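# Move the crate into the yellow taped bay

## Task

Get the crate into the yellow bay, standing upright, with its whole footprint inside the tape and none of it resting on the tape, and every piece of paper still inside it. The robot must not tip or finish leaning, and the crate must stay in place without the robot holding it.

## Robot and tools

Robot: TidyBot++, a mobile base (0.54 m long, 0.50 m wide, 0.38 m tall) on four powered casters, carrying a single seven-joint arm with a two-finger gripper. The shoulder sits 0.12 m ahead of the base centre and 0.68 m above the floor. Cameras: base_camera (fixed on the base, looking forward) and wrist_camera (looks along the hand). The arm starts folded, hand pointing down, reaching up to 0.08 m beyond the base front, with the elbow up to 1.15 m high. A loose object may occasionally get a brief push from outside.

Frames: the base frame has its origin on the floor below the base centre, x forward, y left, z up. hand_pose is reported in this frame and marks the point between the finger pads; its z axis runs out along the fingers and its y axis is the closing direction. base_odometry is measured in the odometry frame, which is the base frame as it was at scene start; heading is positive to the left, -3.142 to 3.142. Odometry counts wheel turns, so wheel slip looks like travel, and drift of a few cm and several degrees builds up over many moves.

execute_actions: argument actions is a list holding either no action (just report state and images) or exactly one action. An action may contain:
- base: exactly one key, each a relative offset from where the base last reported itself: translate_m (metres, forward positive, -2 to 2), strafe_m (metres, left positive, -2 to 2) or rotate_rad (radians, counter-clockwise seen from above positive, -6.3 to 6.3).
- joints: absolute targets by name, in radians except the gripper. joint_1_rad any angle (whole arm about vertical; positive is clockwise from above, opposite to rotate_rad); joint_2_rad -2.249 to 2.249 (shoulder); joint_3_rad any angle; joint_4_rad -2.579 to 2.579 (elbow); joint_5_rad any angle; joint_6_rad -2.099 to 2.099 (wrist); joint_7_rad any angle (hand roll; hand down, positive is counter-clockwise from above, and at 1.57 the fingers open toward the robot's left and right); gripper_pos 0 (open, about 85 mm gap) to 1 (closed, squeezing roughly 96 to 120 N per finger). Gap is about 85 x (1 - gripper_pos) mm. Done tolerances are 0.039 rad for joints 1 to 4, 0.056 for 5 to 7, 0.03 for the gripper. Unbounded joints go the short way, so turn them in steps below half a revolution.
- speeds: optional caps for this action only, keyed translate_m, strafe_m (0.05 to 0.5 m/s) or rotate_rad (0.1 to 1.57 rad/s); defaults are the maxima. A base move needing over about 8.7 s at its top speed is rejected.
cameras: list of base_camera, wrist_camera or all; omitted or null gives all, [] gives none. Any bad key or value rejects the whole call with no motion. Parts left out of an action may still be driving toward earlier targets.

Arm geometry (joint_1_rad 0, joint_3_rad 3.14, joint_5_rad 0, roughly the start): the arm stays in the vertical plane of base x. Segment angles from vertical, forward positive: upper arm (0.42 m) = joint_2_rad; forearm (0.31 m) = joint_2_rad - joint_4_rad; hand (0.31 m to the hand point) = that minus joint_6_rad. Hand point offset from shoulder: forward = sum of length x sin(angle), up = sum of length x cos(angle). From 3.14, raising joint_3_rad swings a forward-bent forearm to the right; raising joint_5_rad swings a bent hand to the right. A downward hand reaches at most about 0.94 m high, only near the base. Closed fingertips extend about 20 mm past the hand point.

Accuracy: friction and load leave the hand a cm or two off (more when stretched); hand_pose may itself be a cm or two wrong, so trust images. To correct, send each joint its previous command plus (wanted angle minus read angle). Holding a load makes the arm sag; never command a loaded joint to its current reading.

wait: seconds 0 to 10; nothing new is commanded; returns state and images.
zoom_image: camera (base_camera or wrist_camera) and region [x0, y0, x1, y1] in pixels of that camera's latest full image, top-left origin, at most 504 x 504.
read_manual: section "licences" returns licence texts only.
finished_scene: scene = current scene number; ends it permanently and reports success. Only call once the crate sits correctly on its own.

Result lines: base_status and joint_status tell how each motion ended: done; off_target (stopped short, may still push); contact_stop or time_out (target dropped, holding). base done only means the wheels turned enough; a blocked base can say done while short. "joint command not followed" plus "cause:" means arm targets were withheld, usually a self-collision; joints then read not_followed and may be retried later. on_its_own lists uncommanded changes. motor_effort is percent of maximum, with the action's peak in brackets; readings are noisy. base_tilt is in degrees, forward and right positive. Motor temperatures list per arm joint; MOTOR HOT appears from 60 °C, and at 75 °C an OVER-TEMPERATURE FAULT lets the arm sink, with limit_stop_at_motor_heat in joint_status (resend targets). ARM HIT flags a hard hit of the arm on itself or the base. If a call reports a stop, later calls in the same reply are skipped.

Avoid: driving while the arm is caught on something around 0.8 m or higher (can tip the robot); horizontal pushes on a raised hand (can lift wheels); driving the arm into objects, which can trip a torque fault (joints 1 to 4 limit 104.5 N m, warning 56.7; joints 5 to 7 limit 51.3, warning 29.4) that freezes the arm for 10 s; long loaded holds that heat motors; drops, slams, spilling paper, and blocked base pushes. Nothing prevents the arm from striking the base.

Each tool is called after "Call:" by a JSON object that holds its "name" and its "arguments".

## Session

Call:
{"name": "execute_actions", "arguments": {"actions": []}}

Scene clock: 0.00 s.
Motor temperatures (°C, as the motors report them): [28 26 25 25 33 39 32]
base_odometry: x=+0.000 y=+0.000 heading=+0.000 (m, m, rad; odometry frame)
base_tilt: forward=-0.3 right=-0.7 (deg)
base_status: not commanded
joint_positions: joint_1_rad=-0.001 joint_2_rad=-0.317 joint_3_rad=+3.096 joint_4_rad=-2.495 joint_5_rad=-0.017 joint_6_rad=-0.907 joint_7_rad=+1.560 gripper_pos=+0.000
joint_status: not commanded
motor_effort: joint_1_rad=+0 joint_2_rad=-3 joint_3_rad=+1 joint_4_rad=+17 joint_5_rad=+0 joint_6_rad=+2 joint_7_rad=+1 (%)
hand_pose: x=+0.2627 y=+0.0106 z=+0.5912 quat_wxyz=(-0.001, +1.000, +0.012, +0.028) (m; base frame)
pictures: base_camera, wrist_camera
Images, in order (width x height): base_camera 644x364, wrist_camera 644x476.

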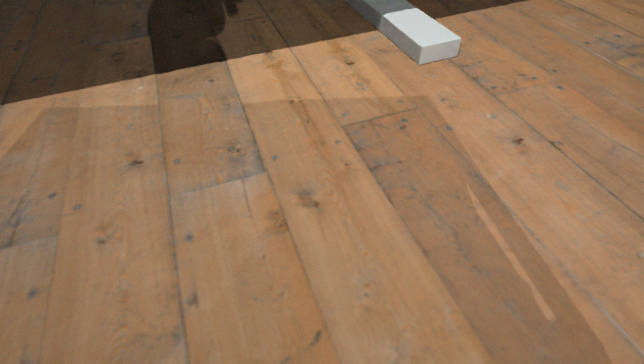

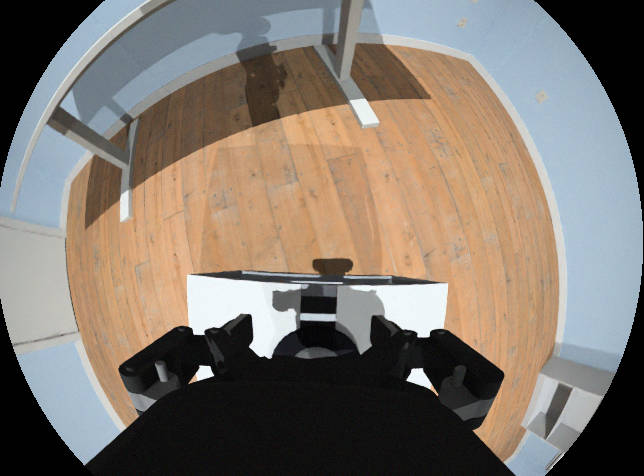

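Call:
{"name": "execute_actions", "arguments": {"actions": [{"base":{"rotate_rad":3.46},"joints":{"joint_6_rad":-0.5}}]}}

Scene clock: 4.97 s.
Motor temperatures (°C, as the motors report them): [28 26 25 25 33 39 32]
base_odometry: x=+0.000 y=+0.000 heading=-2.823 (m, m, rad; odometry frame)
base_tilt: forward=-0.3 right=-0.6 (deg)
base_status: done
joint_positions: joint_1_rad=-0.001 joint_2_rad=-0.317 joint_3_rad=+3.096 joint_4_rad=-2.492 joint_5_rad=-0.017 joint_6_rad=-0.515 joint_7_rad=+1.560 gripper_pos=+0.000
joint_status: all done
motor_effort: joint_1_rad=+0(1) joint_2_rad=-5(5) joint_3_rad=+0(1) joint_4_rad=+16(16) joint_5_rad=+1(0) joint_6_rad=+4(4) joint_7_rad=+1(1) (%)
hand_pose: x=+0.3815 y=+0.0148 z=+0.6226 quat_wxyz=(-0.005, +0.975, +0.012, +0.224) (m; base frame)
pictures: base_camera, wrist_camera
Images, in order (width x height): base_camera 644x364, wrist_camera 644x476.

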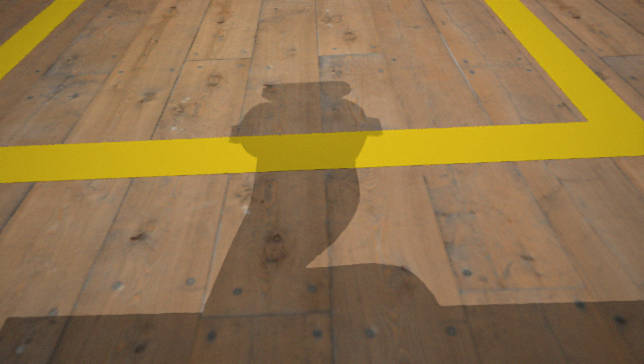

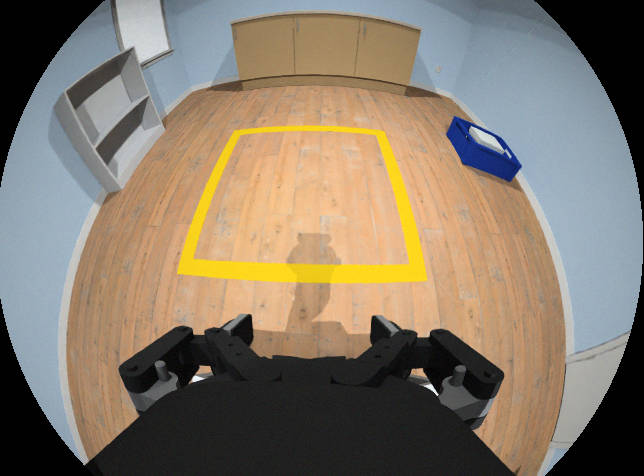

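Call:
{"name": "execute_actions", "arguments": {"actions": [{"base":{"translate_m":1.3}}], "cameras": []}}

Call:
{"name": "execute_actions", "arguments": {"actions": [{"base":{"rotate_rad":-1.54},"joints":{"joint_2_rad":0.3,"joint_4_rad":-1.7,"joint_6_rad":-1.14}}]}}

Scene clock: 10.10 s.
Motor temperatures (°C, as the motors report them): [28 26 25 25 33 39 32]
base_odometry: x=-1.234 y=-0.408 heading=-2.823 (m, m, rad; odometry frame)
base_tilt: forward=-0.3 right=-0.6 (deg)
base_status: done
joint_positions: joint_1_rad=-0.001 joint_2_rad=-0.317 joint_3_rad=+3.096 joint_4_rad=-2.492 joint_5_rad=-0.017 joint_6_rad=-0.515 joint_7_rad=+1.560 gripper_pos=+0.000
joint_status: not commanded
motor_effort: joint_1_rad=+0(0) joint_2_rad=-4(6) joint_3_rad=+0(0) joint_4_rad=+16(17) joint_5_rad=-1(0) joint_6_rad=+4(5) joint_7_rad=+1(1) (%)
hand_pose: x=+0.3815 y=+0.0148 z=+0.6226 quat_wxyz=(-0.005, +0.975, +0.012, +0.224) (m; base frame)
pictures: none
No camera images: the call's "cameras" was empty. Leave "cameras" out to get every camera's image.

Scene clock: 12.43 s.
Motor temperatures (°C, as the motors report them): [28 26 25 25 33 39 32]
base_odometry: x=-1.235 y=-0.408 heading=+1.920 (m, m, rad; odometry frame)
base_tilt: forward=-0.3 right=-0.6 (deg)
base_status: done
joint_positions: joint_1_rad=+0.000 joint_2_rad=+0.288 joint_3_rad=+3.096 joint_4_rad=-1.712 joint_5_rad=-0.017 joint_6_rad=-1.097 joint_7_rad=+1.560 gripper_pos=+0.000
joint_status: all done
motor_effort: joint_1_rad=+0(2) joint_2_rad=-27(28) joint_3_rad=-1(2) joint_4_rad=+16(17) joint_5_rad=+0(1) joint_6_rad=+0(5) joint_7_rad=+1(1) (%)
hand_pose: x=+0.5370 y=+0.0247 z=+0.6437 quat_wxyz=(-0.015, +1.000, +0.012, +0.022) (m; base frame)
pictures: base_camera, wrist_camera
Images, in order (width x height): base_camera 644x364, wrist_camera 644x476.

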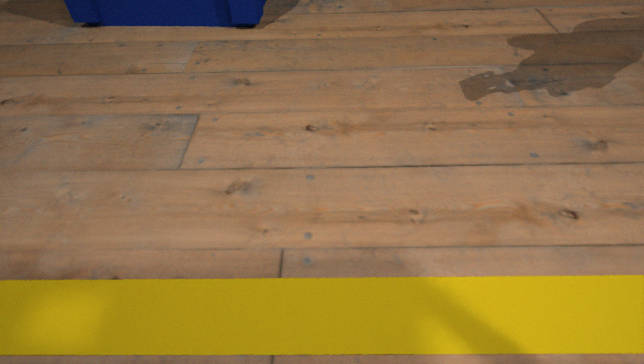

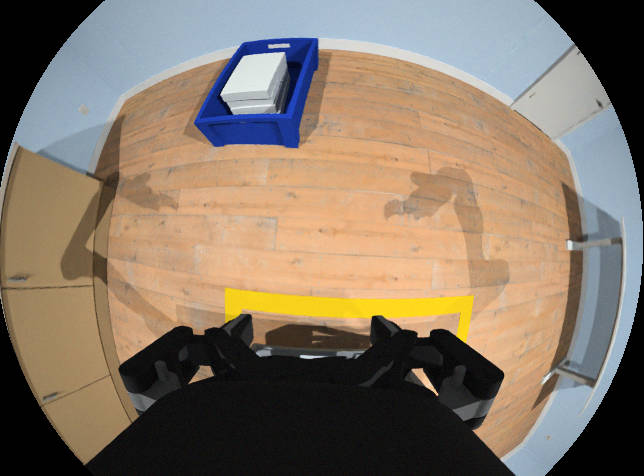

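Call:
{"name": "execute_actions", "arguments": {"actions": [{"base":{"strafe_m":-0.14},"joints":{"joint_2_rad":1.044,"joint_4_rad":-1.53,"joint_6_rad":-0.55}}], "cameras": []}}

Call:
{"name": "execute_actions", "arguments": {"actions": [{"base":{"rotate_rad":0.4},"joints":{"gripper_pos":0.6}}], "cameras": []}}

Call:
{"name": "execute_actions", "arguments": {"actions": [{"base":{"translate_m":0.4}}]}}

Scene clock: 18.00 s.
Motor temperatures (°C, as the motors report them): [28 26 25 25 33 39 32]
base_odometry: x=-1.103 y=-0.360 heading=+1.920 (m, m, rad; odometry frame)
base_tilt: forward=-0.2 right=-0.6 (deg)
base_status: done
joint_positions: joint_1_rad=+0.004 joint_2_rad=+1.038 joint_3_rad=+3.096 joint_4_rad=-1.544 joint_5_rad=-0.017 joint_6_rad=-0.590 joint_7_rad=+1.560 gripper_pos=+0.000
joint_status: all done
motor_effort: joint_1_rad=+0(3) joint_2_rad=-42(44) joint_3_rad=-1(3) joint_4_rad=+9(16) joint_5_rad=+0(1) joint_6_rad=+0(2) joint_7_rad=+1(1) (%)
hand_pose: x=+0.6384 y=+0.0285 z=+0.3194 quat_wxyz=(-0.024, +1.000, -0.003, -0.015) (m; base frame)
pictures: none
No camera images: the call's "cameras" was empty. Leave "cameras" out to get every camera's image.

Scene clock: 19.63 s.
Motor temperatures (°C, as the motors report them): [28 26 25 25 33 39 32]
base_odometry: x=-1.103 y=-0.360 heading=+2.320 (m, m, rad; odometry frame)
base_tilt: forward=-0.3 right=-0.6 (deg)
base_status: done
joint_positions: joint_1_rad=-0.003 joint_2_rad=+1.038 joint_3_rad=+3.090 joint_4_rad=-1.540 joint_5_rad=-0.017 joint_6_rad=-0.590 joint_7_rad=+1.560 gripper_pos=+0.600
joint_status: all done
motor_effort: joint_1_rad=+0(6) joint_2_rad=-43(44) joint_3_rad=-1(4) joint_4_rad=+9(9) joint_5_rad=+0(0) joint_6_rad=+0(1) joint_7_rad=+1(1) (%)
hand_pose: x=+0.6401 y=+0.0354 z=+0.3202 quat_wxyz=(-0.027, +1.000, +0.002, -0.014) (m; base frame)
pictures: none
No camera images: the call's "cameras" was empty. Leave "cameras" out to get every camera's image.

Scene clock: 21.80 s.
Motor temperatures (°C, as the motors report them): [28 26 25 25 33 39 32]
base_odometry: x=-1.376 y=-0.067 heading=+2.320 (m, m, rad; odometry frame)
base_tilt: forward=-0.2 right=-0.6 (deg)
base_status: done
joint_positions: joint_1_rad=-0.003 joint_2_rad=+1.038 joint_3_rad=+3.090 joint_4_rad=-1.533 joint_5_rad=-0.017 joint_6_rad=-0.587 joint_7_rad=+1.560 gripper_pos=+0.600
joint_status: not commanded
motor_effort: joint_1_rad=+0(1) joint_2_rad=-43(44) joint_3_rad=-3(3) joint_4_rad=+9(11) joint_5_rad=+0(0) joint_6_rad=+0(1) joint_7_rad=+1(1) (%)
hand_pose: x=+0.6452 y=+0.0355 z=+0.3212 quat_wxyz=(-0.027, +1.000, +0.002, -0.009) (m; base frame)
pictures: base_camera, wrist_camera
Images, in order (width x height): base_camera 644x364, wrist_camera 644x476.

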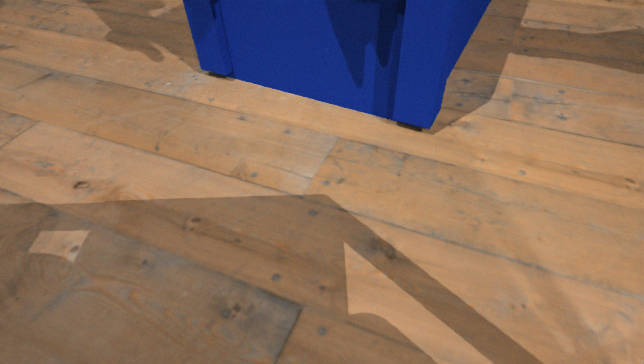

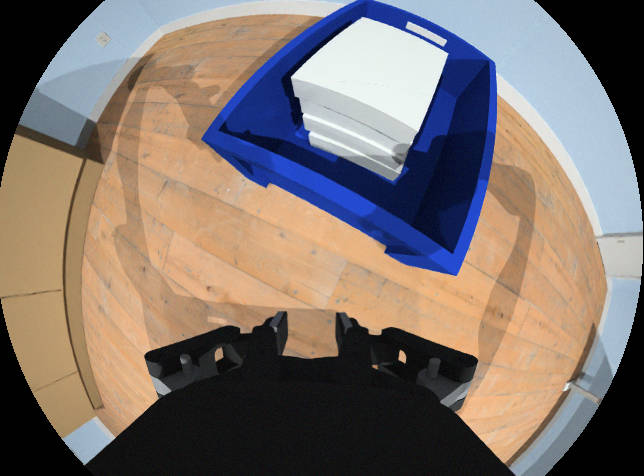

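Call:
{"name": "execute_actions", "arguments": {"actions": [{"base":{"translate_m":0.17},"joints":{"joint_7_rad":1.15}}], "cameras": []}}

Call:
{"name": "execute_actions", "arguments": {"actions": [{"joints":{"joint_2_rad":1.38,"joint_4_rad":-1.384,"joint_6_rad":-0.35}}]}}

Call:
{"name": "execute_actions", "arguments": {"actions": [{"base":{"translate_m":-0.4},"joints":{"joint_2_rad":1.46,"joint_4_rad":-1.48,"joint_6_rad":-0.5},"speeds":{"translate_m":0.15}}]}}

Scene clock: 25.40 s.
Motor temperatures (°C, as the motors report them): [28 26 25 25 33 39 32]
base_odometry: x=-1.492 y=+0.057 heading=+2.321 (m, m, rad; odometry frame)
base_tilt: forward=-0.3 right=-0.6 (deg)
base_status: done
joint_positions: joint_1_rad=-0.003 joint_2_rad=+1.038 joint_3_rad=+3.090 joint_4_rad=-1.530 joint_5_rad=-0.017 joint_6_rad=-0.586 joint_7_rad=+1.171 gripper_pos=+0.600
joint_status: all done
motor_effort: joint_1_rad=+0(2) joint_2_rad=-43(45) joint_3_rad=-3(2) joint_4_rad=+10(11) joint_5_rad=+1(0) joint_6_rad=+1(1) joint_7_rad=+1(1) (%)
hand_pose: x=+0.6473 y=+0.0355 z=+0.3217 quat_wxyz=(-0.025, +0.981, -0.191, -0.012) (m; base frame)
pictures: none
No camera images: the call's "cameras" was empty. Leave "cameras" out to get every camera's image.

Scene clock: 26.83 s.
Motor temperatures (°C, as the motors report them): [28 26 25 25 33 39 32]
base_odometry: x=-1.492 y=+0.057 heading=+2.321 (m, m, rad; odometry frame)
base_tilt: forward=-0.2 right=-0.6 (deg)
base_status: not commanded
joint_positions: joint_1_rad=-0.001 joint_2_rad=+1.375 joint_3_rad=+3.091 joint_4_rad=-1.396 joint_5_rad=-0.017 joint_6_rad=-0.389 joint_7_rad=+1.171 gripper_pos=+0.600
joint_status: all done
motor_effort: joint_1_rad=+0(4) joint_2_rad=-45(47) joint_3_rad=-2(6) joint_4_rad=+6(10) joint_5_rad=+0(1) joint_6_rad=+0(4) joint_7_rad=+1(2) (%)
hand_pose: x=+0.6395 y=+0.0351 z=+0.1608 quat_wxyz=(-0.026, +0.979, -0.201, -0.015) (m; base frame)
pictures: base_camera, wrist_camera
Images, in order (width x height): base_camera 644x364, wrist_camera 644x476.

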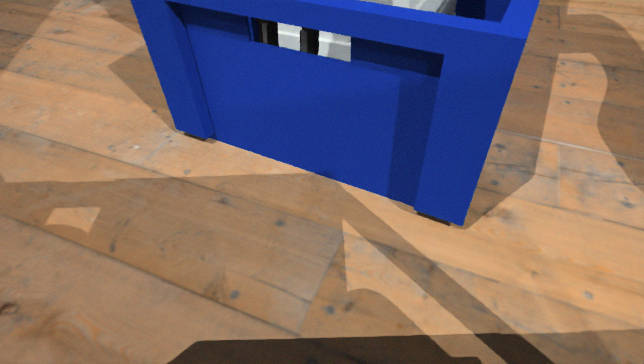

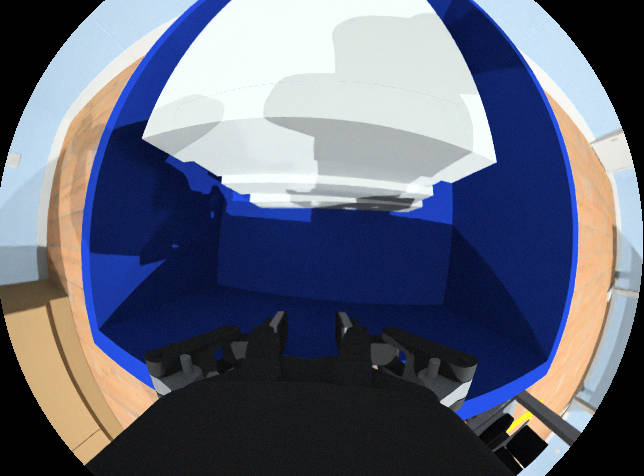

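Scene clock: 30.17 s.
Motor temperatures (°C, as the motors report them): [28 26 25 25 33 39 32]
base_odometry: x=-1.219 y=-0.235 heading=+2.320 (m, m, rad; odometry frame)
base_tilt: forward=-0.2 right=-0.6 (deg)
base_status: done
joint_positions: joint_1_rad=+0.046 joint_2_rad=+1.309 joint_3_rad=+3.130 joint_4_rad=-1.333 joint_5_rad=-0.017 joint_6_rad=-0.338 joint_7_rad=+1.165 gripper_pos=+0.600
joint_status: joint_2_rad off_target (ended at +1.309, target +1.460); joint_4_rad off_target (ended at -1.333, target -1.480); joint_6_rad off_target (ended at -0.338, target -0.500)
motor_effort: joint_1_rad=-10(12) joint_2_rad=-18(44) joint_3_rad=-9(12) joint_4_rad=-17(24) joint_5_rad=-1(4) joint_6_rad=-22(28) joint_7_rad=+3(5) (%)
hand_pose: x=+0.7253 y=-0.0178 z=+0.2074 quat_wxyz=(-0.023, +0.970, -0.230, +0.077) (m; base frame)
pictures: base_camera, wrist_camera
Images, in order (width x height): base_camera 644x364, wrist_camera 644x476.

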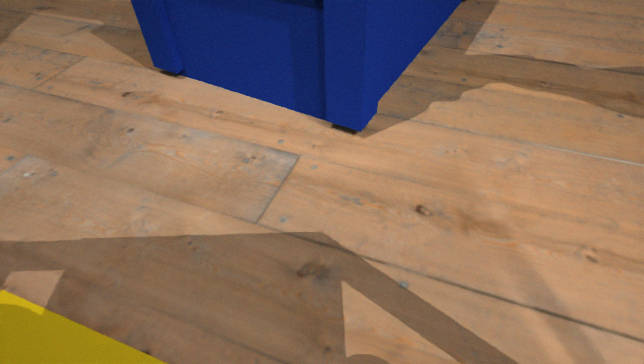

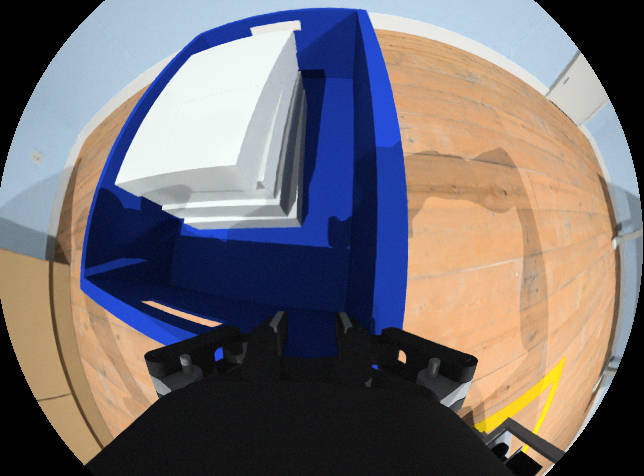

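Call:
{"name": "execute_actions", "arguments": {"actions": [{"base":{"translate_m":-0.95},"joints":{"joint_2_rad":1.5,"joint_4_rad":-1.55,"joint_6_rad":-0.55},"speeds":{"translate_m":0.2}}]}}

Scene clock: 37.07 s.
Motor temperatures (°C, as the motors report them): [28 26 25 26 33 39 32]
base_odometry: x=-0.572 y=-0.930 heading=+2.320 (m, m, rad; odometry frame)
base_tilt: forward=-0.3 right=-0.6 (deg)
base_status: done
joint_positions: joint_1_rad=+0.023 joint_2_rad=+1.300 joint_3_rad=+3.123 joint_4_rad=-1.373 joint_5_rad=-0.017 joint_6_rad=-0.330 joint_7_rad=+1.165 gripper_pos=+0.600
joint_status: joint_2_rad off_target (ended at +1.300, target +1.500); joint_4_rad off_target (ended at -1.373, target -1.550); joint_6_rad off_target (ended at -0.330, target -0.550)
motor_effort: joint_1_rad=-4(12) joint_2_rad=-10(18) joint_3_rad=-3(12) joint_4_rad=-23(32) joint_5_rad=+1(2) joint_6_rad=-25(38) joint_7_rad=+3(4) (%)
hand_pose: x=+0.7094 y=+0.0008 z=+0.2060 quat_wxyz=(-0.025, +0.973, -0.218, +0.065) (m; base frame)
pictures: base_camera, wrist_camera
Images, in order (width x height): base_camera 644x364, wrist_camera 644x476.

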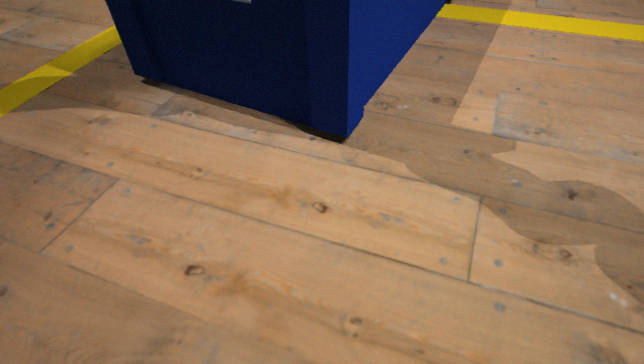

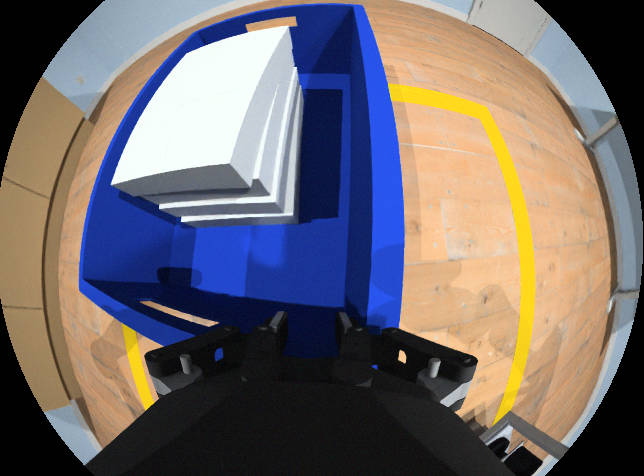

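Call:
{"name": "execute_actions", "arguments": {"actions": [{"base":{"translate_m":-0.3},"speeds":{"translate_m":0.12}}]}}

Call:
{"name": "execute_actions", "arguments": {"actions": [{"joints":{"joint_2_rad":0.8,"joint_4_rad":-1.3,"joint_6_rad":-0.7}}]}}

Scene clock: 41.60 s.
Motor temperatures (°C, as the motors report them): [28 26 25 26 33 39 32]
base_odometry: x=-0.368 y=-1.150 heading=+2.320 (m, m, rad; odometry frame)
base_tilt: forward=-0.3 right=-0.6 (deg)
base_status: done
joint_positions: joint_1_rad=+0.022 joint_2_rad=+1.302 joint_3_rad=+3.122 joint_4_rad=-1.368 joint_5_rad=-0.017 joint_6_rad=-0.330 joint_7_rad=+1.165 gripper_pos=+0.600
joint_status: not commanded
motor_effort: joint_1_rad=-3(3) joint_2_rad=-7(16) joint_3_rad=-3(2) joint_4_rad=-24(31) joint_5_rad=+1(2) joint_6_rad=-26(36) joint_7_rad=+3(3) (%)
hand_pose: x=+0.7114 y=+0.0016 z=+0.2057 quat_wxyz=(-0.026, +0.973, -0.218, +0.067) (m; base frame)
pictures: base_camera, wrist_camera
Images, in order (width x height): base_camera 644x364, wrist_camera 644x476.

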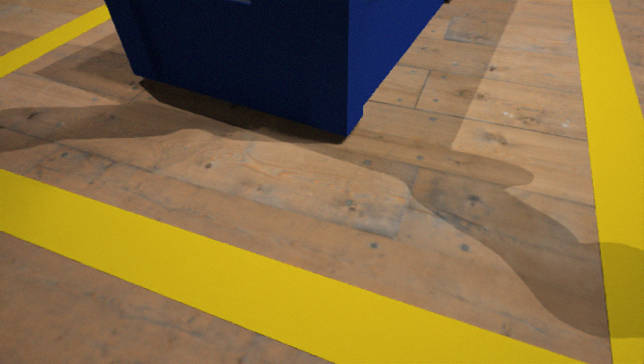

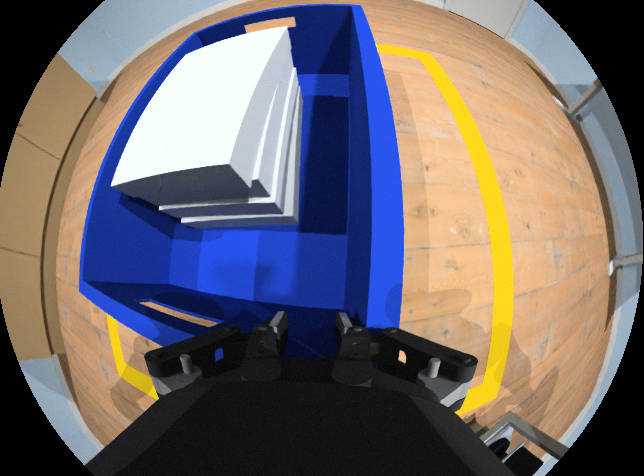

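Scene clock: 43.80 s.
Motor temperatures (°C, as the motors report them): [28 26 25 26 33 39 32]
base_odometry: x=-0.368 y=-1.150 heading=+2.320 (m, m, rad; odometry frame)
base_tilt: forward=-0.2 right=-0.6 (deg)
base_status: not commanded
joint_positions: joint_1_rad=-0.003 joint_2_rad=+0.796 joint_3_rad=+3.107 joint_4_rad=-1.302 joint_5_rad=-0.017 joint_6_rad=-0.658 joint_7_rad=+1.165 gripper_pos=+0.600
joint_status: all done
motor_effort: joint_1_rad=+0(7) joint_2_rad=-45(50) joint_3_rad=-2(8) joint_4_rad=+17(23) joint_5_rad=+0(2) joint_6_rad=+3(27) joint_7_rad=+1(3) (%)
hand_pose: x=+0.8078 y=+0.0271 z=+0.5302 quat_wxyz=(-0.059, +0.962, -0.193, +0.183) (m; base frame)
pictures: base_camera, wrist_camera
Images, in order (width x height): base_camera 644x364, wrist_camera 644x476.

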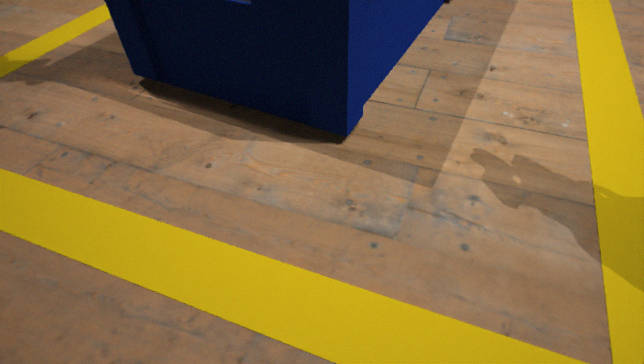

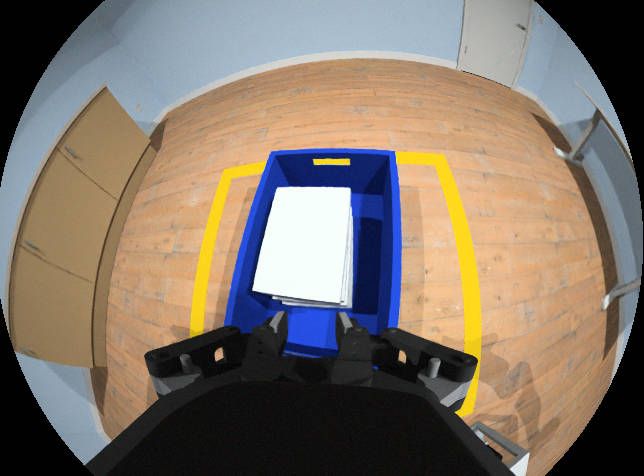

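Call:
{"name": "finished_scene", "arguments": {"scene": 2}}

The scene is finished: the task was done.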